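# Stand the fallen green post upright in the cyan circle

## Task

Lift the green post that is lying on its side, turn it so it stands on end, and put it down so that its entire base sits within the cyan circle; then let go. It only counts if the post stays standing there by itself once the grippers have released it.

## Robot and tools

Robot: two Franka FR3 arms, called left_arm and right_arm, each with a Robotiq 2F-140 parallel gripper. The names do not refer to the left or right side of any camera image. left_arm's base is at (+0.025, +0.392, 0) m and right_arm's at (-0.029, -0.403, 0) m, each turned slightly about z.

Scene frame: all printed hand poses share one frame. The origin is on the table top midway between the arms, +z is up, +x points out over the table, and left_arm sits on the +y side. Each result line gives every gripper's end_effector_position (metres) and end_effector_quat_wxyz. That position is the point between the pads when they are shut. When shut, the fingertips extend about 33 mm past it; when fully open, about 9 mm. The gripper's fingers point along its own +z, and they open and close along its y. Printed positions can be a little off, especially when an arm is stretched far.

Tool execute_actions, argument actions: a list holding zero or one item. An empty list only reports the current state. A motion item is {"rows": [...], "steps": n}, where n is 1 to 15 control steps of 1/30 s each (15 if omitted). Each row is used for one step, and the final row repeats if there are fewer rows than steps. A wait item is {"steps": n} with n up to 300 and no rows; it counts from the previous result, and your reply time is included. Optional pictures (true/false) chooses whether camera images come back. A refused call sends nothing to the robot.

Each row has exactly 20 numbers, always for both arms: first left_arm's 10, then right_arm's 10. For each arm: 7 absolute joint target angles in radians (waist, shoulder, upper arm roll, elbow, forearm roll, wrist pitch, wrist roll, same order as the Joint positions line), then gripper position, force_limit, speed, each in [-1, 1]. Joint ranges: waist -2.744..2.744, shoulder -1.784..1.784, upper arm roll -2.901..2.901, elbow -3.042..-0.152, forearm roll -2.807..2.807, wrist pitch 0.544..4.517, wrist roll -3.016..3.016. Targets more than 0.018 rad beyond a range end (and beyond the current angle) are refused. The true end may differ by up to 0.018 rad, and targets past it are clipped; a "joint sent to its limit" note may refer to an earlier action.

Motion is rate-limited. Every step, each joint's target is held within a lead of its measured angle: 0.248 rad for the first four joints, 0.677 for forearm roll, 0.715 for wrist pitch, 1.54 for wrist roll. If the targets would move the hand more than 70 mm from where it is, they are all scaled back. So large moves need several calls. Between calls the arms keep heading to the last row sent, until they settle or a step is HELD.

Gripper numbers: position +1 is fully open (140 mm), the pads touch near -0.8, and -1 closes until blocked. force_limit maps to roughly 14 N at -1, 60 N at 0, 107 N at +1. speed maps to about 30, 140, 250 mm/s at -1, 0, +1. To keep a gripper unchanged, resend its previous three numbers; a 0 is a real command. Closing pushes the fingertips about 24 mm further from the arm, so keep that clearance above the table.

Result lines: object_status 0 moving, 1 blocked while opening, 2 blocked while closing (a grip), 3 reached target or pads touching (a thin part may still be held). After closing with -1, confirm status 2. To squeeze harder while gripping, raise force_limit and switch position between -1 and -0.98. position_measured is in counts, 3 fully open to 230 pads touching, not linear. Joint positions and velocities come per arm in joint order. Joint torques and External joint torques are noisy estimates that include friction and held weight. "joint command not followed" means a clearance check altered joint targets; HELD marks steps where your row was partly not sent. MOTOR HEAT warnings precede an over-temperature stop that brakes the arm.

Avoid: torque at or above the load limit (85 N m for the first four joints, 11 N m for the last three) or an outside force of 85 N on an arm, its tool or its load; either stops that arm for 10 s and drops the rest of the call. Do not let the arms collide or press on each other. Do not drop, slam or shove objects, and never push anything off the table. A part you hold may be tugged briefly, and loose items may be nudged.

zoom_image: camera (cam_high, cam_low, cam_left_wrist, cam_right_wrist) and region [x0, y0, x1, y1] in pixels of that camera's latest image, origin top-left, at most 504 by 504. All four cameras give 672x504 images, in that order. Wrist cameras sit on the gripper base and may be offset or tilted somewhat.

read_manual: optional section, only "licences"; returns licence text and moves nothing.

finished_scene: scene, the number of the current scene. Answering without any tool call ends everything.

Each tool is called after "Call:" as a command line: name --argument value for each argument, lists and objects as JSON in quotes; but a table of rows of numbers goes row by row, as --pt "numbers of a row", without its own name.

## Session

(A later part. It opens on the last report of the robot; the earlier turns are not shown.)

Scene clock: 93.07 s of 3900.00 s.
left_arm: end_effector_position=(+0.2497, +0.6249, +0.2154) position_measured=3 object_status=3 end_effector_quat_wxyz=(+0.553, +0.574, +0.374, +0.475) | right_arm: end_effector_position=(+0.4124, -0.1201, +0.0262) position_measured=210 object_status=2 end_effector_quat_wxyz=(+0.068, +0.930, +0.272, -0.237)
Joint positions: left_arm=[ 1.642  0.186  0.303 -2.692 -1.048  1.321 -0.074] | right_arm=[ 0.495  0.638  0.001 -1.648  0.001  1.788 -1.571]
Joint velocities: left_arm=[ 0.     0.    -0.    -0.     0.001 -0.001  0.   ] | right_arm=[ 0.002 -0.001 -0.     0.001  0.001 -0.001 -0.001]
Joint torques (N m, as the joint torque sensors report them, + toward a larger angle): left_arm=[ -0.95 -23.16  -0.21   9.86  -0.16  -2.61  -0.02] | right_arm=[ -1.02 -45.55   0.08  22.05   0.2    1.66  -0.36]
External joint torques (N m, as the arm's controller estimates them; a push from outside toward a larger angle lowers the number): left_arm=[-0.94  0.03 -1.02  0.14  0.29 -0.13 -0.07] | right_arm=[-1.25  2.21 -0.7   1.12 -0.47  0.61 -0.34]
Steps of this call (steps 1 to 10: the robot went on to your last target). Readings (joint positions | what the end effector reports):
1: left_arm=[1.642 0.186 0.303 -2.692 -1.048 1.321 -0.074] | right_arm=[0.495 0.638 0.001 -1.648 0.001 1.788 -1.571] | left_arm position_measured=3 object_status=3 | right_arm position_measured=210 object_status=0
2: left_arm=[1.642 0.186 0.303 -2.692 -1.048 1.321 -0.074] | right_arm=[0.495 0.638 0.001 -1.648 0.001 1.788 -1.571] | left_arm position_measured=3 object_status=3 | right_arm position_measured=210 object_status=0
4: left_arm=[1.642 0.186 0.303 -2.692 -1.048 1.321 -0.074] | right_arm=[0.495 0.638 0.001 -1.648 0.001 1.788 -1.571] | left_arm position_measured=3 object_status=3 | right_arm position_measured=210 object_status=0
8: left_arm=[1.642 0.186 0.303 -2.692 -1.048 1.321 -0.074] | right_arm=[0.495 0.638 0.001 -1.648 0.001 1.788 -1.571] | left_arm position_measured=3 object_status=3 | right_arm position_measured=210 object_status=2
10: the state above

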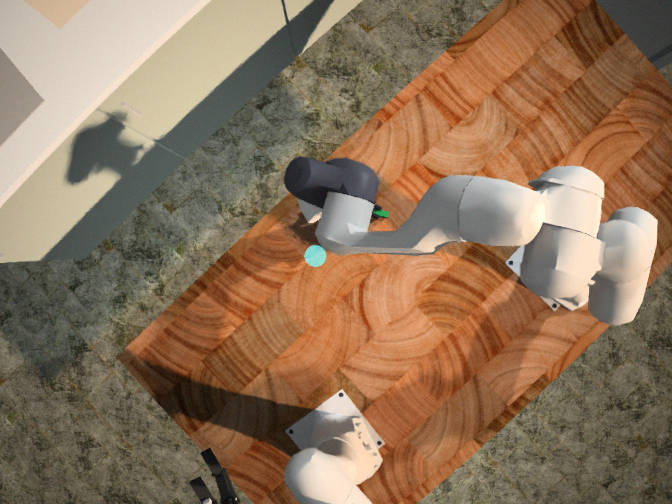

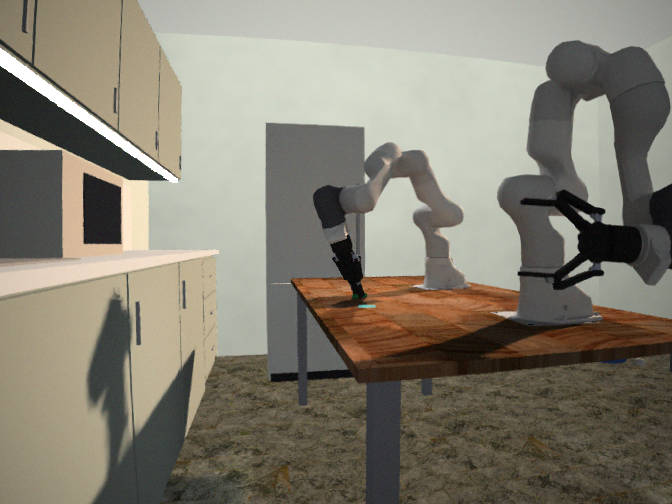

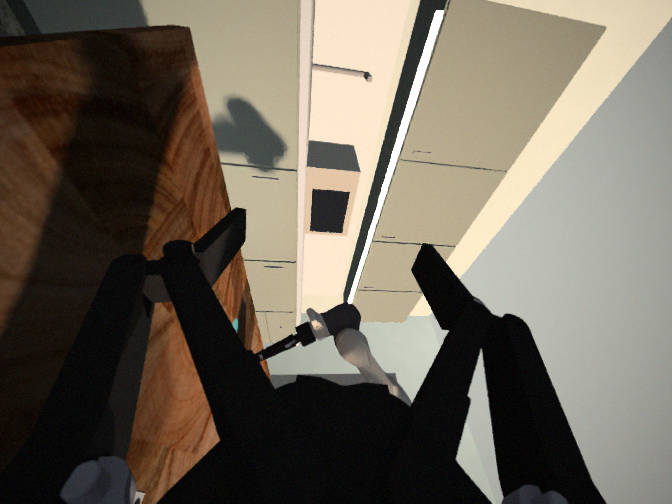

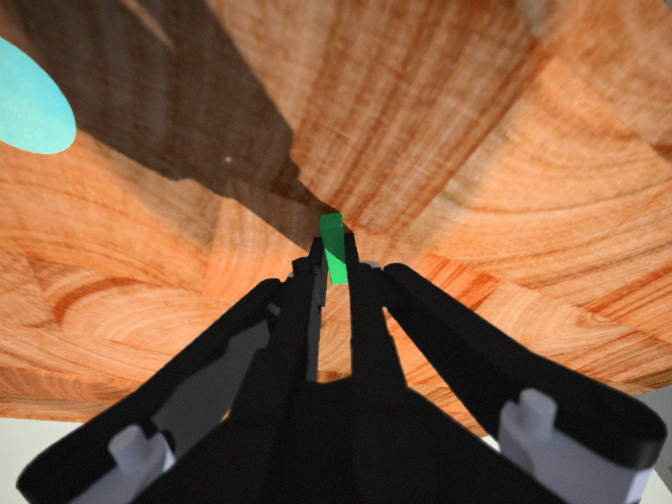

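Call:
execute_actions --actions '[{"rows":[[1.642,0.186,0.303,-2.692,-1.048,1.321,-0.074,1,0,0,0.495,0.62,0,-1.648,0,1.79,-1.575,-1,0,-0.6],[1.642,0.186,0.303,-2.692,-1.048,1.321,-0.074,1,0,0,0.495,0.58,0,-1.648,0,1.8,-1.575,-1,0,-0.6],[1.642,0.186,0.303,-2.692,-1.048,1.321,-0.074,1,0,0,0.495,0.35,0,-1.7,0,1.9,-1.575,-1,0,-0.6]],"steps":12}]' --pictures false

Call:
execute_actions --actions '[{"rows":[[1.642,0.186,0.303,-2.692,-1.048,1.321,-0.074,1,0,0,0.741,0.2,0,-2.15,0,3.4,-1.575,-1,0,-0.6]]}]' --pictures false

Call:
execute_actions --actions '[{"steps":30}]' --pictures false

Call:
execute_actions --actions '[{"rows":[[1.642,0.186,0.303,-2.692,-1.048,1.321,-0.074,1,0,0,0.741,0.3,0,-2.589,0,4.1,-1.575,-1,0,-0.6]]}]' --pictures false

Call:
execute_actions --actions '[{"rows":[[1.642,0.186,0.303,-2.692,-1.048,1.321,-0.074,1,0,0,0.741,0.45,0,-2.589,0,4.28,-1.575,-1,0,-0.6]]}]' --pictures false

Call:
execute_actions --actions '[{"rows":[[1.642,0.186,0.303,-2.692,-1.048,1.321,-0.074,1,0,0,0.741,0.615,0,-2.589,0,4.28,-1.575,-1,0,-0.6]]}]'

Call:
zoom_image --camera "cam_low" --region '[320,240,420,320]'

Call:
zoom_image --camera "cam_high" --region '[270,215,370,295]'

Scene clock: 117.50 s of 3900.00 s.
left_arm: end_effector_position=(+0.2497, +0.6249, +0.2154) position_measured=3 object_status=3 end_effector_quat_wxyz=(+0.553, +0.574, +0.374, +0.475) | right_arm: end_effector_position=(+0.4757, -0.0797, +0.1706) position_measured=210 object_status=2 end_effector_quat_wxyz=(+0.023, +0.956, +0.279, -0.082)
Joint positions: left_arm=[ 1.642  0.186  0.303 -2.692 -1.048  1.321 -0.074] | right_arm=[ 0.495  0.354  0.001 -1.689  0.001  1.873 -1.571]
Joint velocities: left_arm=[-0.    -0.001  0.    -0.002  0.001 -0.    -0.001] | right_arm=[-0.    -0.405 -0.001  0.019 -0.     0.2   -0.002]
Joint torques (N m, as the joint torque sensors report them, + toward a larger angle): left_arm=[  0.35 -23.72  -0.19  10.11  -0.4   -2.61  -0.15] | right_arm=[ -0.9  -26.3   -0.24  16.55   0.37   1.44  -0.21]
External joint torques (N m, as the arm's controller estimates them; a push from outside toward a larger angle lowers the number): left_arm=[ 0.37 -0.43 -0.99  0.38  0.04 -0.12 -0.21] | right_arm=[-0.78 -1.35 -0.4   2.34 -0.25  0.51 -0.21]
Steps of this call (steps 1 to 15: the robot went on to your last target; steps 16 to 90: nothing new was sent; then 21.03 s passed at rest; steps 91 to 102: all 12 steps of this action). Readings (joint positions | what the end effector reports):
91: left_arm=[1.642 0.186 0.303 -2.692 -1.048 1.321 -0.074] | right_arm=[0.495 0.637 0.001 -1.648 0.001 1.788 -1.571] | left_arm position_measured=3 object_status=3 | right_arm position_measured=210 object_status=2
92: left_arm=[1.642 0.186 0.303 -2.692 -1.048 1.321 -0.074] | right_arm=[0.495 0.631 0.001 -1.651 0.001 1.789 -1.571] | left_arm position_measured=3 object_status=3 | right_arm position_measured=210 object_status=2
94: left_arm=[1.642 0.186 0.303 -2.692 -1.048 1.321 -0.074] | right_arm=[0.495 0.585 0.001 -1.672 0.001 1.803 -1.571] | left_arm position_measured=3 object_status=3 | right_arm position_measured=210 object_status=2
98: left_arm=[1.642 0.186 0.303 -2.692 -1.048 1.321 -0.074] | right_arm=[0.495 0.457 0.001 -1.688 0.001 1.836 -1.571] | left_arm position_measured=3 object_status=3 | right_arm position_measured=210 object_status=2
102: the state above

Scene clock: 118.00 s of 3900.00 s.
left_arm: end_effector_position=(+0.2497, +0.6249, +0.2154) position_measured=3 object_status=3 end_effector_quat_wxyz=(+0.553, +0.574, +0.374, +0.475) | right_arm: end_effector_position=(+0.4527, +0.0852, +0.1608) position_measured=210 object_status=2 end_effector_quat_wxyz=(-0.068, +0.909, +0.379, +0.161)
Joint positions: left_arm=[ 1.642  0.186  0.303 -2.692 -1.048  1.321 -0.074] | right_arm=[ 0.715  0.226  0.004 -2.071  0.001  2.648 -1.571]
Joint velocities: left_arm=[ 0.001 -0.001 -0.001 -0.     0.     0.    -0.001] | right_arm=[ 0.105 -0.021  0.001 -0.29   0.001  1.297  0.001]
Joint torques (N m, as the joint torque sensors report them, + toward a larger angle): left_arm=[  0.55 -23.95   0.34   9.62  -0.31  -2.48  -0.02] | right_arm=[ -2.8  -41.25  -0.76  25.15   0.46   4.23  -0.05]
External joint torques (N m, as the arm's controller estimates them; a push from outside toward a larger angle lowers the number): left_arm=[ 0.55 -0.72 -0.47 -0.11  0.14  0.   -0.07] | right_arm=[-0.28 -0.58  1.23 -0.21 -0.34  0.91 -0.07]
Steps of this call (steps 1 to 15: all 15 steps of this action). Readings (joint positions | what the end effector reports):
1: left_arm=[1.642 0.186 0.303 -2.692 -1.048 1.321 -0.074] | right_arm=[0.506 0.336 -0.007 -1.707 0.001 1.909 -1.571] | left_arm position_measured=3 object_status=3 | right_arm position_measured=210 object_status=2
2: left_arm=[1.642 0.186 0.303 -2.692 -1.048 1.321 -0.074] | right_arm=[0.523 0.318 -0.011 -1.729 0.001 1.950 -1.571] | left_arm position_measured=3 object_status=3 | right_arm position_measured=210 object_status=2
4: left_arm=[1.642 0.186 0.303 -2.692 -1.048 1.321 -0.074] | right_arm=[0.564 0.289 -0.012 -1.779 0.001 2.037 -1.571] | left_arm position_measured=3 object_status=3 | right_arm position_measured=210 object_status=2
8: left_arm=[1.642 0.186 0.303 -2.692 -1.048 1.321 -0.074] | right_arm=[0.644 0.245 -0.007 -1.906 0.001 2.256 -1.571] | left_arm position_measured=3 object_status=3 | right_arm position_measured=210 object_status=2
15: the state above

Scene clock: 119.00 s of 3900.00 s.
left_arm: end_effector_position=(+0.2497, +0.6249, +0.2154) position_measured=3 object_status=3 end_effector_quat_wxyz=(+0.553, +0.574, +0.374, +0.475) | right_arm: end_effector_position=(+0.5171, +0.1750, +0.3303) position_measured=210 object_status=2 end_effector_quat_wxyz=(-0.197, +0.797, +0.343, +0.457)
Joint positions: left_arm=[ 1.642  0.186  0.303 -2.692 -1.048  1.321 -0.074] | right_arm=[ 0.739  0.202  0.002 -2.148  0.001  3.39  -1.571]
Joint velocities: left_arm=[ 0.    -0.     0.     0.     0.001 -0.001  0.   ] | right_arm=[ 0.    -0.     0.001 -0.001  0.     0.045  0.   ]
Joint torques (N m, as the joint torque sensors report them, + toward a larger angle): left_arm=[ -0.34 -23.27   0.59   9.79  -0.2   -2.63  -0.06] | right_arm=[  0.11 -36.83  -1.09  22.44   0.28   3.76  -0.2 ]
External joint torques (N m, as the arm's controller estimates them; a push from outside toward a larger angle lowers the number): left_arm=[-0.36 -0.02 -0.25  0.05  0.24 -0.15 -0.11] | right_arm=[ 0.29  0.25 -1.14 -0.15 -0.36  0.38 -0.22]
Steps of this call (steps 1 to 30: the robot went on to your last target). Readings (joint positions | what the end effector reports):
1: left_arm=[1.642 0.186 0.303 -2.692 -1.048 1.321 -0.074] | right_arm=[0.718 0.225 0.004 -2.080 0.001 2.692 -1.571] | left_arm position_measured=3 object_status=3 | right_arm position_measured=210 object_status=2
2: left_arm=[1.642 0.186 0.303 -2.692 -1.048 1.321 -0.074] | right_arm=[0.721 0.224 0.004 -2.087 0.001 2.735 -1.571] | left_arm position_measured=3 object_status=3 | right_arm position_measured=210 object_status=2
4: left_arm=[1.642 0.186 0.303 -2.692 -1.048 1.321 -0.074] | right_arm=[0.724 0.221 0.004 -2.101 0.001 2.819 -1.571] | left_arm position_measured=3 object_status=3 | right_arm position_measured=210 object_status=2
8: left_arm=[1.642 0.186 0.303 -2.692 -1.048 1.321 -0.074] | right_arm=[0.730 0.215 0.004 -2.122 0.001 2.981 -1.571] | left_arm position_measured=3 object_status=3 | right_arm position_measured=210 object_status=2
30: the state above

Scene clock: 119.50 s of 3900.00 s.
left_arm: end_effector_position=(+0.2497, +0.6249, +0.2154) position_measured=3 object_status=3 end_effector_quat_wxyz=(+0.553, +0.574, +0.374, +0.475) | right_arm: end_effector_position=(+0.4361, +0.0887, +0.2142) position_measured=210 object_status=2 end_effector_quat_wxyz=(-0.218, +0.767, +0.330, +0.506)
Joint positions: left_arm=[ 1.642  0.186  0.303 -2.692 -1.048  1.321 -0.074] | right_arm=[ 0.739  0.303  0.002 -2.586  0.001  4.055 -1.571]
Joint velocities: left_arm=[-0.002  0.    -0.001  0.     0.    -0.001 -0.   ] | right_arm=[-0.    -0.028  0.001 -0.001 -0.001  0.266  0.   ]
Joint torques (N m, as the joint torque sensors report them, + toward a larger angle): left_arm=[ -0.61 -23.3   -0.27  10.4   -0.2   -2.5   -0.11] | right_arm=[  0.27 -32.14  -0.96  12.98  -0.21   3.49  -0.21]
External joint torques (N m, as the arm's controller estimates them; a push from outside toward a larger angle lowers the number): left_arm=[-0.55 -0.09 -1.03  0.69  0.24 -0.01 -0.17] | right_arm=[ 0.28 -1.33 -1.26 -0.73 -0.43  0.46 -0.23]
Steps of this call (steps 1 to 15: all 15 steps of this action). Readings (joint positions | what the end effector reports):
1: left_arm=[1.642 0.186 0.303 -2.692 -1.048 1.321 -0.074] | right_arm=[0.739 0.201 0.002 -2.191 0.001 3.489 -1.571] | left_arm position_measured=3 object_status=3 | right_arm position_measured=210 object_status=2
2: left_arm=[1.642 0.186 0.303 -2.692 -1.048 1.321 -0.074] | right_arm=[0.739 0.213 0.002 -2.260 0.001 3.604 -1.571] | left_arm position_measured=3 object_status=3 | right_arm position_measured=210 object_status=2
4: left_arm=[1.642 0.186 0.303 -2.692 -1.048 1.321 -0.074] | right_arm=[0.739 0.257 0.002 -2.388 0.001 3.740 -1.571] | left_arm position_measured=3 object_status=3 | right_arm position_measured=210 object_status=2
8: left_arm=[1.642 0.186 0.303 -2.692 -1.048 1.321 -0.074] | right_arm=[0.739 0.313 0.002 -2.562 0.001 3.927 -1.571] | left_arm position_measured=3 object_status=3 | right_arm position_measured=210 object_status=2
15: the state above

Scene clock: 120.00 s of 3900.00 s.
left_arm: end_effector_position=(+0.2497, +0.6249, +0.2154) position_measured=3 object_status=3 end_effector_quat_wxyz=(+0.553, +0.574, +0.374, +0.475) | right_arm: end_effector_position=(+0.4261, +0.0781, +0.1825) position_measured=210 object_status=2 end_effector_quat_wxyz=(-0.227, +0.752, +0.323, +0.528)
Joint positions: left_arm=[ 1.642  0.186  0.303 -2.692 -1.048  1.321 -0.074] | right_arm=[ 0.739  0.45   0.002 -2.591  0.001  4.266 -1.571]
Joint velocities: left_arm=[-0.001 -0.     0.     0.001  0.002  0.     0.002] | right_arm=[-0.    -0.001  0.     0.001  0.     0.073 -0.001]
Joint torques (N m, as the joint torque sensors report them, + toward a larger angle): left_arm=[ -1.   -23.07   0.56   9.35  -0.23  -2.54  -0.06] | right_arm=[ -0.06 -32.74  -0.54  13.7   -0.34   3.57  -0.2 ]
External joint torques (N m, as the arm's controller estimates them; a push from outside toward a larger angle lowers the number): left_arm=[-1.04  0.17 -0.29 -0.4   0.22 -0.07 -0.12] | right_arm=[-0.11  0.36 -1.03  2.54 -0.42  0.44 -0.22]
Steps of this call (steps 1 to 15: all 15 steps of this action). Readings (joint positions | what the end effector reports):
1: left_arm=[1.642 0.186 0.303 -2.692 -1.048 1.321 -0.074] | right_arm=[0.739 0.321 0.002 -2.580 0.001 4.093 -1.571] | left_arm position_measured=3 object_status=3 | right_arm position_measured=210 object_status=2
2: left_arm=[1.642 0.186 0.303 -2.692 -1.048 1.321 -0.074] | right_arm=[0.739 0.356 0.002 -2.579 0.001 4.129 -1.571] | left_arm position_measured=3 object_status=3 | right_arm position_measured=210 object_status=2
4: left_arm=[1.642 0.186 0.303 -2.692 -1.048 1.321 -0.074] | right_arm=[0.739 0.415 0.002 -2.585 0.001 4.176 -1.571] | left_arm position_measured=3 object_status=3 | right_arm position_measured=210 object_status=2
8: left_arm=[1.642 0.186 0.303 -2.692 -1.048 1.321 -0.074] | right_arm=[0.739 0.450 0.002 -2.591 0.001 4.229 -1.571] | left_arm position_measured=3 object_status=3 | right_arm position_measured=210 object_status=2
15: the state above

Scene clock: 120.50 s of 3900.00 s.
left_arm: end_effector_position=(+0.2497, +0.6249, +0.2154) position_measured=3 object_status=3 end_effector_quat_wxyz=(+0.553, +0.574, +0.374, +0.475) | right_arm: end_effector_position=(+0.4035, +0.0543, +0.0795) position_measured=210 object_status=2 end_effector_quat_wxyz=(-0.202, +0.790, +0.339, +0.468)
Joint positions: left_arm=[ 1.642  0.186  0.303 -2.692 -1.048  1.321 -0.074] | right_arm=[ 0.739  0.615  0.002 -2.591  0.001  4.276 -1.571]
Joint velocities: left_arm=[ 0.001 -0.    -0.     0.001 -0.001  0.     0.   ] | right_arm=[-0.001 -0.    -0.001 -0.001  0.001  0.007  0.002]
Joint torques (N m, as the joint torque sensors report them, + toward a larger angle): left_arm=[ -0.81 -23.4    0.34   9.69  -0.19  -2.59   0.03] | right_arm=[  0.25 -33.52  -0.62  10.46  -0.47   3.73  -0.16]
External joint torques (N m, as the arm's controller estimates them; a push from outside toward a larger angle lowers the number): left_arm=[-0.82 -0.14 -0.48 -0.08  0.26 -0.11 -0.03] | right_arm=[ 0.33  0.57 -1.14  2.57 -0.42  0.38 -0.19]
Steps of this call (steps 1 to 15: all 15 steps of this action). Readings (joint positions | what the end effector reports):
1: left_arm=[1.642 0.186 0.303 -2.692 -1.048 1.321 -0.074] | right_arm=[0.739 0.462 0.002 -2.586 0.001 4.271 -1.571] | left_arm position_measured=3 object_status=3 | right_arm position_measured=210 object_status=2
2: left_arm=[1.642 0.186 0.303 -2.692 -1.048 1.321 -0.074] | right_arm=[0.739 0.489 0.002 -2.584 0.001 4.273 -1.571] | left_arm position_measured=3 object_status=3 | right_arm position_measured=210 object_status=2
4: left_arm=[1.642 0.186 0.303 -2.692 -1.048 1.321 -0.074] | right_arm=[0.739 0.549 0.002 -2.584 0.001 4.274 -1.571] | left_arm position_measured=3 object_status=3 | right_arm position_measured=210 object_status=2
8: left_arm=[1.642 0.186 0.303 -2.692 -1.048 1.321 -0.074] | right_arm=[0.739 0.612 0.002 -2.591 0.001 4.274 -1.571] | left_arm position_measured=3 object_status=3 | right_arm position_measured=210 object_status=2
15: the state above

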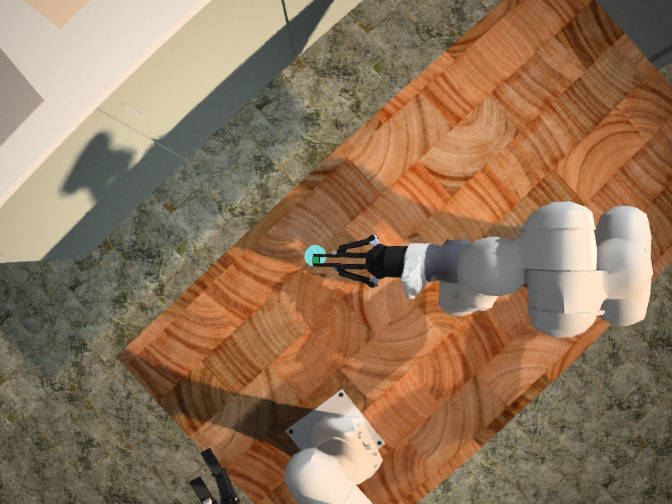

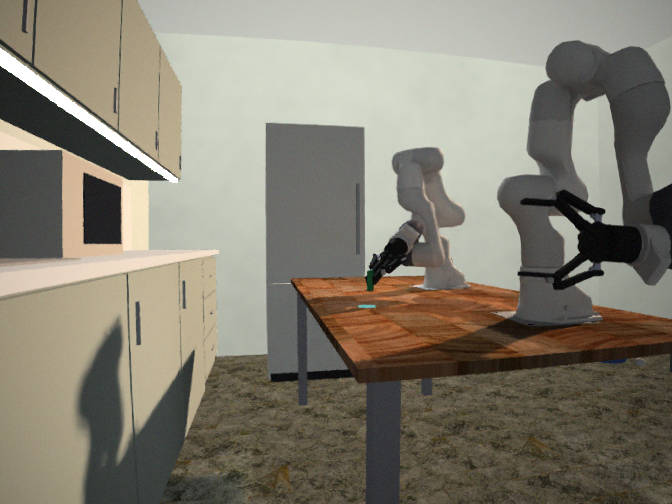

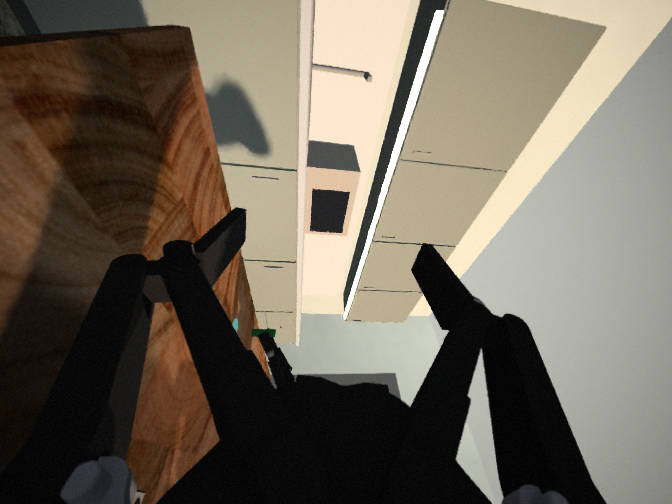

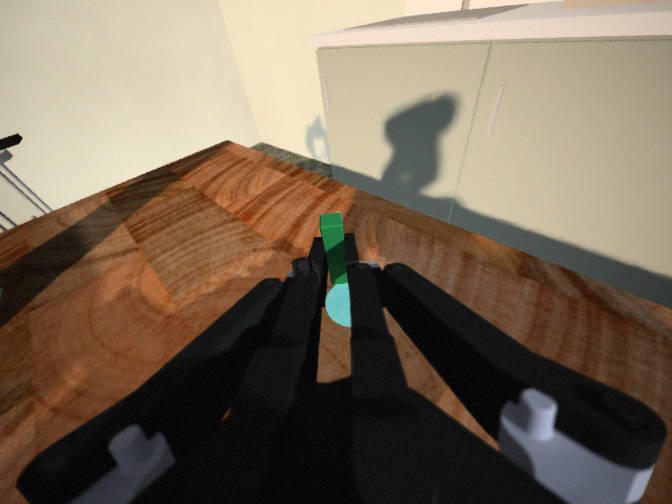

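Region (320, 240, 420, 320) of cam_low's 672x504 image, scaled by 5.040, with more detail than that image has; it fills the top 403 rows of this view, and the rest is white.

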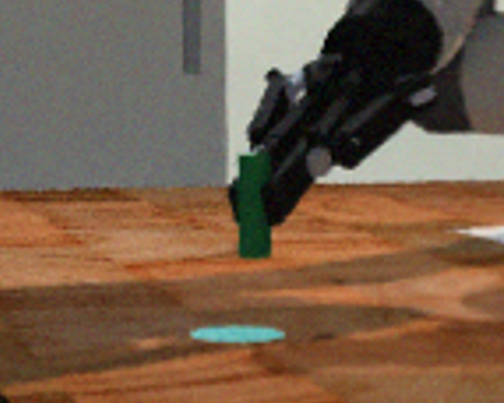

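Region (270, 215, 370, 295) of cam_high's 672x504 image, scaled by 5.040, with more detail than that image has; it fills the top 403 rows of this view, and the rest is white.

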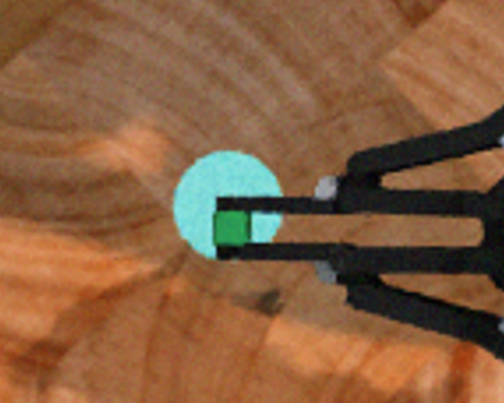

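Call:
execute_actions --actions '[{"rows":[[1.642,0.186,0.303,-2.692,-1.048,1.321,-0.074,1,0,0,0.72,0.65,0,-2.565,0,4.343,-1.575,-1,0,-0.6],[1.642,0.186,0.303,-2.692,-1.048,1.321,-0.074,1,0,0,0.72,0.68,0,-2.545,0,4.343,-1.575,-1,0,-0.6],[1.642,0.186,0.303,-2.692,-1.048,1.321,-0.074,1,0,0,0.72,0.71,0,-2.525,0,4.343,-1.575,-1,0,-0.6],[1.642,0.186,0.303,-2.692,-1.048,1.321,-0.074,1,0,0,0.72,0.74,0,-2.51,0,4.343,-1.575,-1,0,-0.6],[1.642,0.186,0.303,-2.692,-1.048,1.321,-0.074,1,0,0,0.72,0.763,0,-2.502,0,4.343,-1.575,-1,0,-0.6]]}]'

Call:
zoom_image --camera "cam_low" --region '[320,240,420,320]'

Scene clock: 136.73 s of 3900.00 s.
left_arm: end_effector_position=(+0.2497, +0.6249, +0.2154) position_measured=3 object_status=3 end_effector_quat_wxyz=(+0.553, +0.574, +0.374, +0.475) | right_arm: end_effector_position=(+0.4143, +0.0498, +0.0376) position_measured=210 object_status=2 end_effector_quat_wxyz=(-0.198, +0.793, +0.333, +0.470)
Joint positions: left_arm=[ 1.642  0.186  0.303 -2.692 -1.048  1.321 -0.074] | right_arm=[ 0.722  0.762  0.001 -2.505  0.001  4.336 -1.571]
Joint velocities: left_arm=[0.    0.001 0.    0.    0.    0.001 0.   ] | right_arm=[ 0.     0.001 -0.001  0.009  0.001  0.025  0.001]
Joint torques (N m, as the joint torque sensors report them, + toward a larger angle): left_arm=[ -0.89 -23.9   -0.25   9.54  -0.24  -2.51  -0.23] | right_arm=[ -2.32 -34.81  -0.27   8.26  -0.45   3.8   -0.13]
External joint torques (N m, as the arm's controller estimates them; a push from outside toward a larger angle lowers the number): left_arm=[-0.92 -0.7  -1.09 -0.18  0.21 -0.03 -0.29] | right_arm=[-2.22  0.91 -0.87  1.91 -0.35  0.47 -0.15]
Steps of this call (steps 1 to 15: the robot went on to your last target; steps 16 to 90: nothing new was sent; then 12.73 s passed at rest; steps 91 to 105: all 15 steps of this action). Readings (joint positions | what the end effector reports):
91: left_arm=[1.642 0.186 0.303 -2.692 -1.048 1.321 -0.074] | right_arm=[0.737 0.621 0.003 -2.585 0.001 4.287 -1.571] | left_arm position_measured=3 object_status=3 | right_arm position_measured=210 object_status=2
92: left_arm=[1.642 0.186 0.303 -2.692 -1.048 1.321 -0.074] | right_arm=[0.732 0.633 0.003 -2.573 0.001 4.298 -1.571] | left_arm position_measured=3 object_status=3 | right_arm position_measured=210 object_status=2
94: left_arm=[1.642 0.186 0.303 -2.692 -1.048 1.321 -0.074] | right_arm=[0.726 0.676 0.002 -2.542 0.001 4.314 -1.571] | left_arm position_measured=3 object_status=3 | right_arm position_measured=210 object_status=2
98: left_arm=[1.642 0.186 0.303 -2.692 -1.048 1.321 -0.074] | right_arm=[0.722 0.750 0.001 -2.513 0.001 4.326 -1.571] | left_arm position_measured=3 object_status=3 | right_arm position_measured=210 object_status=2
105: the state above

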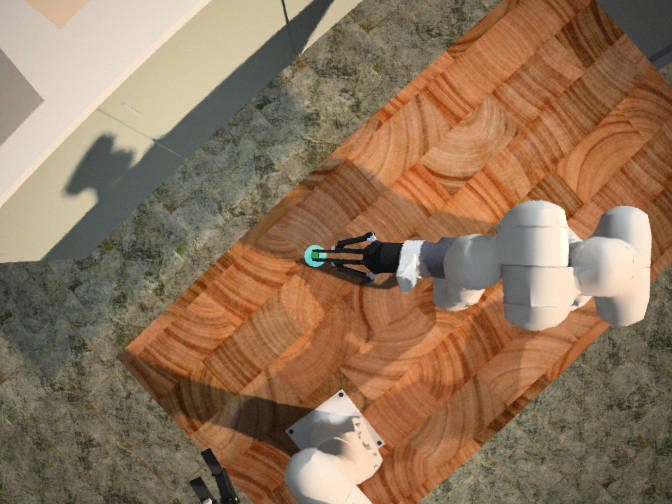

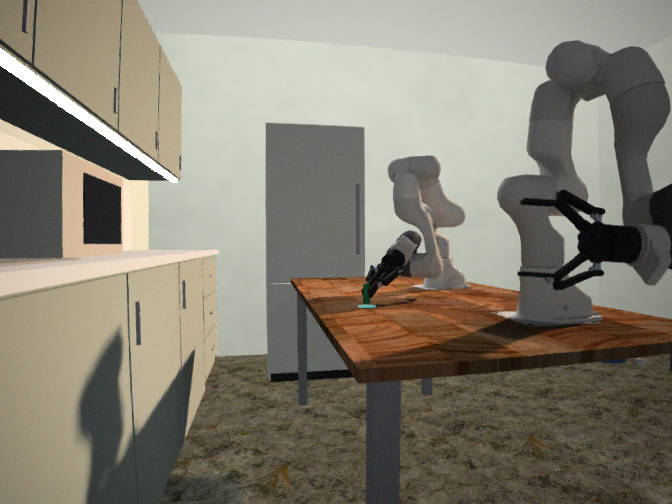

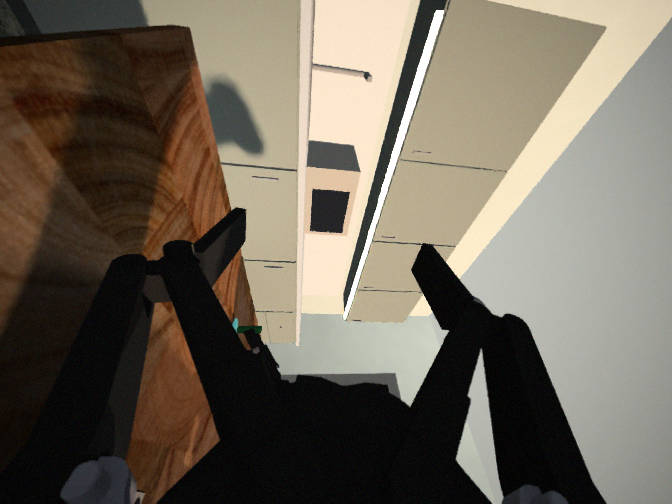

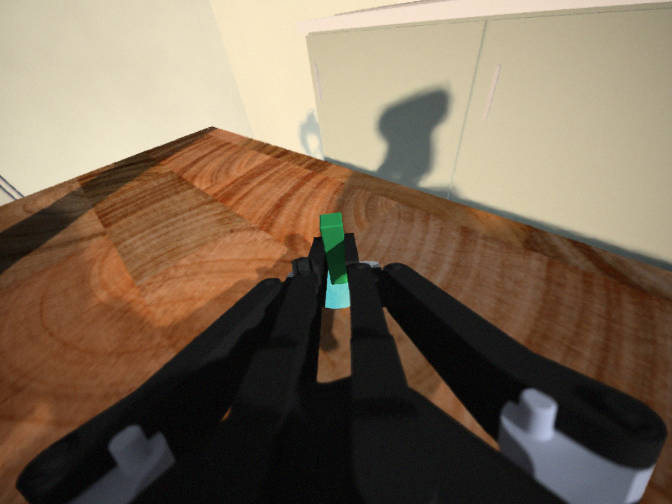

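Region (320, 240, 420, 320) of cam_low's 672x504 image, scaled by 5.040, with more detail than that image has; it fills the top 403 rows of this view, and the rest is white.

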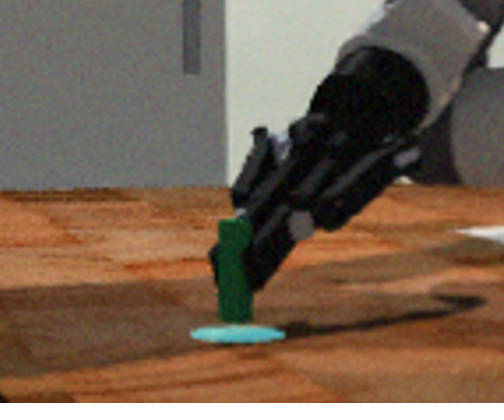

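About 9 mm more.

Call:
execute_actions --actions '[{"rows":[[1.642,0.186,0.303,-2.692,-1.048,1.321,-0.074,1,0,0,0.72,0.775,0,-2.495,0,4.35,-1.575,-1,0,-0.6],[1.642,0.186,0.303,-2.692,-1.048,1.321,-0.074,1,0,0,0.72,0.785,0,-2.49,0,4.356,-1.575,-1,0,-0.6],[1.642,0.186,0.303,-2.692,-1.048,1.321,-0.074,1,0,0,0.72,0.798,0,-2.484,0,4.358,-1.575,-1,0,-0.6]]}]'

Call:
zoom_image --camera "cam_low" --region '[320,240,420,320]'

Scene clock: 143.67 s of 3900.00 s.
left_arm: end_effector_position=(+0.2497, +0.6249, +0.2154) position_measured=3 object_status=3 end_effector_quat_wxyz=(+0.553, +0.574, +0.374, +0.475) | right_arm: end_effector_position=(+0.4145, +0.0500, +0.0296) position_measured=210 object_status=2 end_effector_quat_wxyz=(-0.199, +0.792, +0.332, +0.472)
Joint positions: left_arm=[ 1.642  0.186  0.303 -2.692 -1.048  1.321 -0.074] | right_arm=[ 0.722  0.795  0.001 -2.487  0.001  4.356 -1.571]
Joint velocities: left_arm=[-0.     0.     0.     0.     0.     0.001 -0.   ] | right_arm=[-0.001  0.002 -0.     0.001 -0.     0.003 -0.   ]
Joint torques (N m, as the joint torque sensors report them, + toward a larger angle): left_arm=[ -0.98 -23.51   0.45  10.08  -0.16  -2.63  -0.14] | right_arm=[ -2.25 -33.62  -0.2    8.79  -0.45   3.67  -0.14]
External joint torques (N m, as the arm's controller estimates them; a push from outside toward a larger angle lowers the number): left_arm=[-0.94 -0.28 -0.31  0.39  0.28 -0.14 -0.19] | right_arm=[-2.21  2.67 -0.9   2.56 -0.33  0.31 -0.17]
Steps of this call (steps 1 to 15: the robot went on to your last target; steps 16 to 90: nothing new was sent; then 3.43 s passed at rest; steps 91 to 105: all 15 steps of this action). Readings (joint positions | what the end effector reports):
91: left_arm=[1.642 0.186 0.303 -2.692 -1.048 1.321 -0.074] | right_arm=[0.722 0.763 0.001 -2.503 0.001 4.342 -1.571] | left_arm position_measured=3 object_status=3 | right_arm position_measured=210 object_status=2
92: left_arm=[1.642 0.186 0.303 -2.692 -1.048 1.321 -0.074] | right_arm=[0.722 0.767 0.001 -2.499 0.001 4.344 -1.571] | left_arm position_measured=3 object_status=3 | right_arm position_measured=210 object_status=2
94: left_arm=[1.642 0.186 0.303 -2.692 -1.048 1.321 -0.074] | right_arm=[0.722 0.781 0.001 -2.492 0.001 4.348 -1.571] | left_arm position_measured=3 object_status=3 | right_arm position_measured=210 object_status=2
98: left_arm=[1.642 0.186 0.303 -2.692 -1.048 1.321 -0.074] | right_arm=[0.722 0.793 0.001 -2.488 0.001 4.354 -1.571] | left_arm position_measured=3 object_status=3 | right_arm position_measured=210 object_status=2
105: the state above

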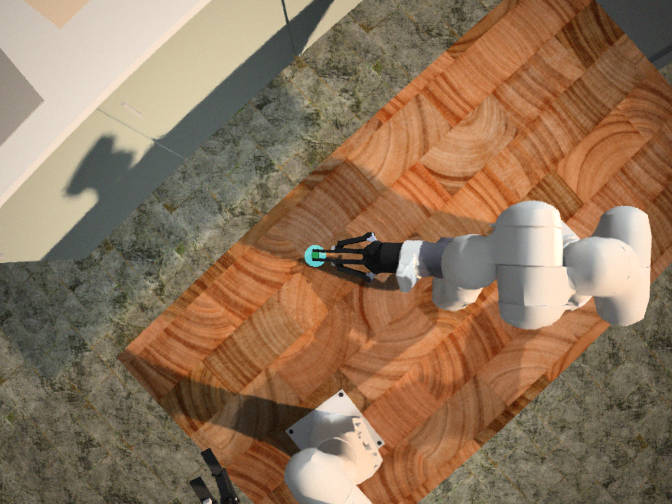

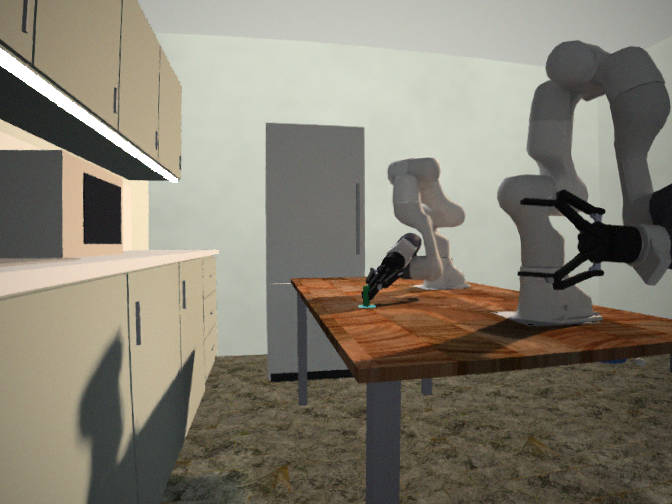

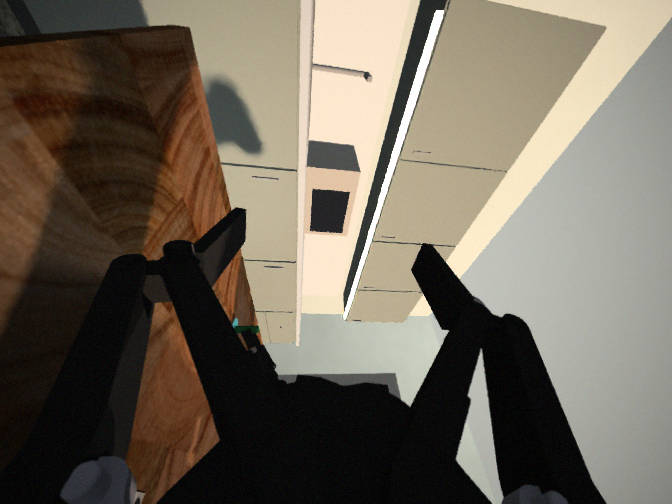

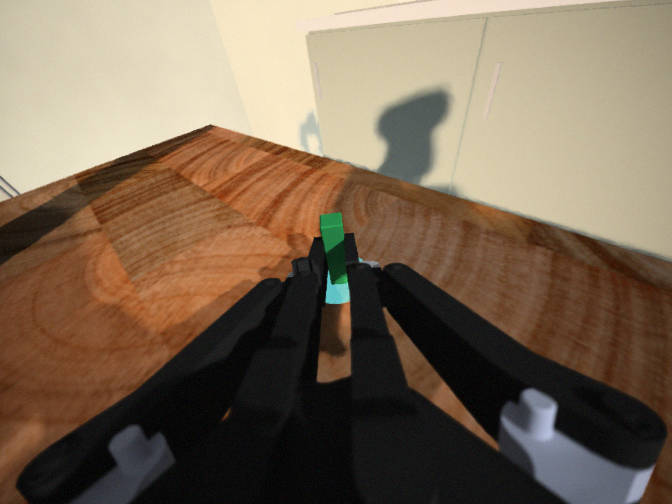

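Region (320, 240, 420, 320) of cam_low's 672x504 image, scaled by 5.040, with more detail than that image has; it fills the top 403 rows of this view, and the rest is white.

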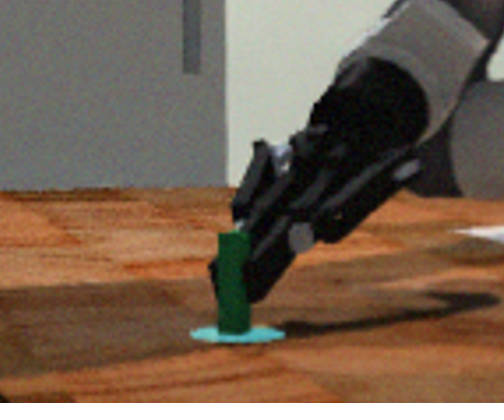

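Call:
execute_actions --actions '[{"rows":[[1.642,0.186,0.303,-2.692,-1.048,1.321,-0.074,1,0,0,0.72,0.802,0,-2.484,0,4.358,-1.575,-1,0,-0.6]],"steps":8}]' --pictures false

Call:
execute_actions --actions '[{"rows":[[1.642,0.186,0.303,-2.692,-1.048,1.321,-0.074,1,0,0,0.72,0.802,0,-2.484,0,4.358,-1.575,0.2,0,-0.6]]}]' --pictures false

Call:
execute_actions --actions '[{"rows":[[1.642,0.186,0.303,-2.692,-1.048,1.321,-0.074,1,0,0,0.72,0.58,0,-2.6,0,4.358,-1.575,0.2,0,-0.6]]}]'

Scene clock: 152.23 s of 3900.00 s.
left_arm: end_effector_position=(+0.2497, +0.6249, +0.2154) position_measured=3 object_status=3 end_effector_quat_wxyz=(+0.553, +0.574, +0.374, +0.475) | right_arm: end_effector_position=(+0.4145, +0.0500, +0.0295) position_measured=210 object_status=2 end_effector_quat_wxyz=(-0.199, +0.792, +0.332, +0.473)
Joint positions: left_arm=[ 1.642  0.186  0.303 -2.692 -1.048  1.321 -0.074] | right_arm=[ 0.722  0.797  0.001 -2.486  0.001  4.359 -1.571]
Joint velocities: left_arm=[ 0.    -0.     0.001 -0.001  0.     0.001 -0.   ] | right_arm=[ 0.     0.001 -0.001 -0.    -0.     0.002 -0.001]
Joint torques (N m, as the joint torque sensors report them, + toward a larger angle): left_arm=[ -0.63 -23.77   0.4    9.54  -0.23  -2.46  -0.07] | right_arm=[ -2.3  -33.03  -0.18   8.65  -0.46   3.12  -0.14]
External joint torques (N m, as the arm's controller estimates them; a push from outside toward a larger angle lowers the number): left_arm=[-0.71 -0.5  -0.5  -0.19  0.21  0.02 -0.13] | right_arm=[-2.26  3.27 -0.87  2.45 -0.34 -0.23 -0.16]
Steps of this call (steps 1 to 15: the robot went on to your last target; steps 16 to 90: nothing new was sent; then 5.30 s passed at rest; steps 91 to 98: all 8 steps of this action). Readings (joint positions | what the end effector reports):
91: left_arm=[1.642 0.186 0.303 -2.692 -1.048 1.321 -0.074] | right_arm=[0.722 0.795 0.001 -2.486 0.001 4.357 -1.571] | left_arm position_measured=3 object_status=3 | right_arm position_measured=210 object_status=2
92: left_arm=[1.642 0.186 0.303 -2.692 -1.048 1.321 -0.074] | right_arm=[0.722 0.796 0.001 -2.486 0.001 4.358 -1.571] | left_arm position_measured=3 object_status=3 | right_arm position_measured=210 object_status=2
94: left_arm=[1.642 0.186 0.303 -2.692 -1.048 1.321 -0.074] | right_arm=[0.722 0.797 0.001 -2.486 0.001 4.359 -1.571] | left_arm position_measured=3 object_status=3 | right_arm position_measured=210 object_status=2
98: the state above

Scene clock: 152.73 s of 3900.00 s.
left_arm: end_effector_position=(+0.2497, +0.6249, +0.2154) position_measured=3 object_status=3 end_effector_quat_wxyz=(+0.553, +0.574, +0.374, +0.475) | right_arm: end_effector_position=(+0.4141, +0.0495, +0.0281) position_measured=155 object_status=0 end_effector_quat_wxyz=(-0.198, +0.792, +0.332, +0.472)
Joint positions: left_arm=[ 1.642  0.186  0.303 -2.692 -1.048  1.321 -0.074] | right_arm=[ 0.722  0.799  0.001 -2.486  0.001  4.359 -1.571]
Joint velocities: left_arm=[0.001 0.    0.001 0.001 0.001 0.    0.   ] | right_arm=[-0.     0.    -0.002 -0.     0.    -0.001 -0.001]
Joint torques (N m, as the joint torque sensors report them, + toward a larger angle): left_arm=[ -1.09 -24.3   -0.54  10.22  -0.3   -2.48  -0.03] | right_arm=[ -2.51 -34.22  -0.26   8.31  -0.4    3.21  -0.16]
External joint torques (N m, as the arm's controller estimates them; a push from outside toward a larger angle lowers the number): left_arm=[-1.15 -1.   -1.41  0.4   0.15 -0.01 -0.09] | right_arm=[-2.42  1.96 -0.9   2.22 -0.29 -0.13 -0.18]
Steps of this call (steps 1 to 15: all 15 steps of this action). Readings (joint positions | what the end effector reports):
1: left_arm=[1.642 0.186 0.303 -2.692 -1.048 1.321 -0.074] | right_arm=[0.722 0.797 0.001 -2.486 0.001 4.360 -1.571] | left_arm position_measured=3 object_status=3 | right_arm position_measured=210 object_status=0
2: left_arm=[1.642 0.186 0.303 -2.692 -1.048 1.321 -0.074] | right_arm=[0.722 0.797 0.001 -2.486 0.001 4.360 -1.571] | left_arm position_measured=3 object_status=3 | right_arm position_measured=210 object_status=0
4: left_arm=[1.642 0.186 0.303 -2.692 -1.048 1.321 -0.074] | right_arm=[0.722 0.798 0.001 -2.486 0.001 4.359 -1.571] | left_arm position_measured=3 object_status=3 | right_arm position_measured=199 object_status=0
8: left_arm=[1.642 0.186 0.303 -2.692 -1.048 1.321 -0.074] | right_arm=[0.722 0.799 0.001 -2.486 0.001 4.359 -1.571] | left_arm position_measured=3 object_status=3 | right_arm position_measured=183 object_status=0
15: the state above

Scene clock: 153.23 s of 3900.00 s.
left_arm: end_effector_position=(+0.2497, +0.6249, +0.2154) position_measured=3 object_status=3 end_effector_quat_wxyz=(+0.553, +0.574, +0.374, +0.475) | right_arm: end_effector_position=(+0.4184, +0.0536, +0.1255) position_measured=104 object_status=0 end_effector_quat_wxyz=(-0.216, +0.766, +0.321, +0.513)
Joint positions: left_arm=[ 1.642  0.186  0.303 -2.692 -1.048  1.321 -0.074] | right_arm=[ 0.722  0.581  0.001 -2.597  0.001  4.359 -1.571]
Joint velocities: left_arm=[ 0.     0.002 -0.001 -0.001 -0.     0.    -0.001] | right_arm=[-0.001 -0.001  0.001 -0.007  0.    -0.    -0.   ]
Joint torques (N m, as the joint torque sensors report them, + toward a larger angle): left_arm=[ -0.76 -23.83   0.02   9.74  -0.3   -2.56  -0.1 ] | right_arm=[ -2.36 -33.67  -0.16   8.2   -0.37   3.11  -0.17]
External joint torques (N m, as the arm's controller estimates them; a push from outside toward a larger angle lowers the number): left_arm=[-0.74 -0.66 -0.76  0.07  0.14 -0.07 -0.16] | right_arm=[-2.38  0.19 -0.74 -0.21 -0.34 -0.1  -0.2 ]
Steps of this call (steps 1 to 15: all 15 steps of this action). Readings (joint positions | what the end effector reports):
1: left_arm=[1.642 0.186 0.303 -2.692 -1.048 1.321 -0.074] | right_arm=[0.722 0.780 0.001 -2.507 0.001 4.355 -1.571] | left_arm position_measured=3 object_status=3 | right_arm position_measured=151 object_status=0
2: left_arm=[1.642 0.186 0.303 -2.692 -1.048 1.321 -0.074] | right_arm=[0.722 0.740 0.001 -2.534 0.001 4.354 -1.571] | left_arm position_measured=3 object_status=3 | right_arm position_measured=147 object_status=0
4: left_arm=[1.642 0.186 0.303 -2.692 -1.048 1.321 -0.074] | right_arm=[0.722 0.658 0.001 -2.567 0.001 4.355 -1.571] | left_arm position_measured=3 object_status=3 | right_arm position_measured=139 object_status=0
8: left_arm=[1.642 0.186 0.303 -2.692 -1.048 1.321 -0.074] | right_arm=[0.722 0.585 0.001 -2.587 0.001 4.359 -1.571] | left_arm position_measured=3 object_status=3 | right_arm position_measured=123 object_status=0
15: the state above

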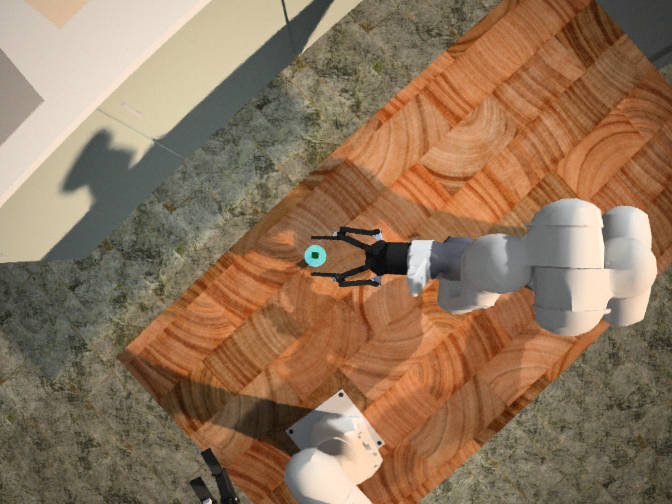

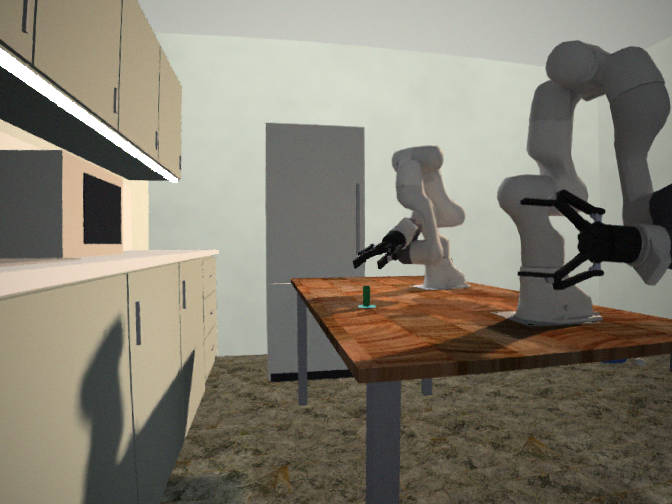

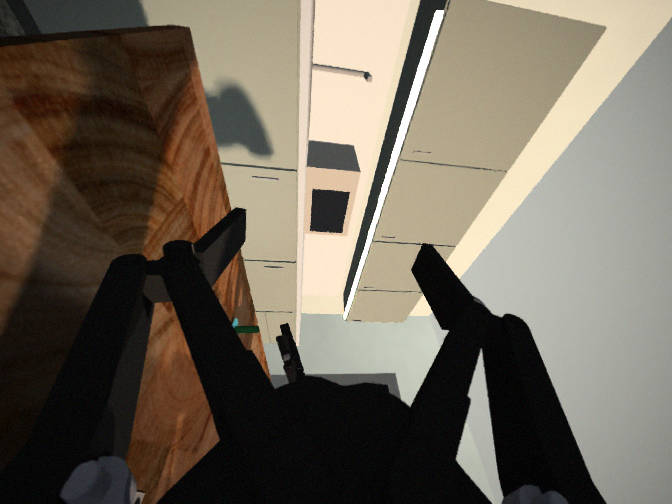

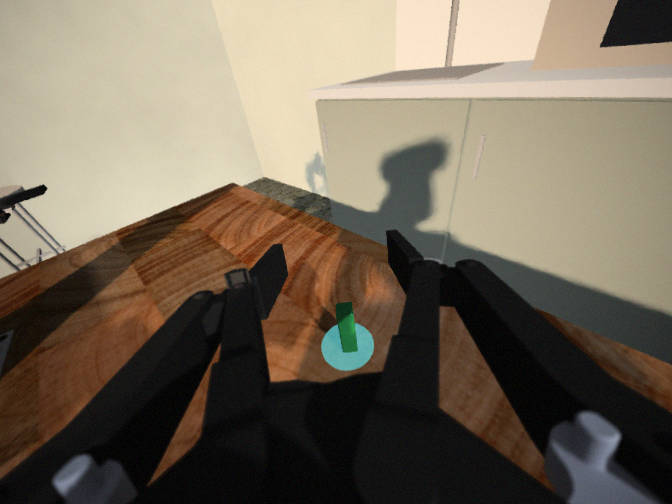

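Call:
finished_scene --scene 1

The scene is finished: the task was done.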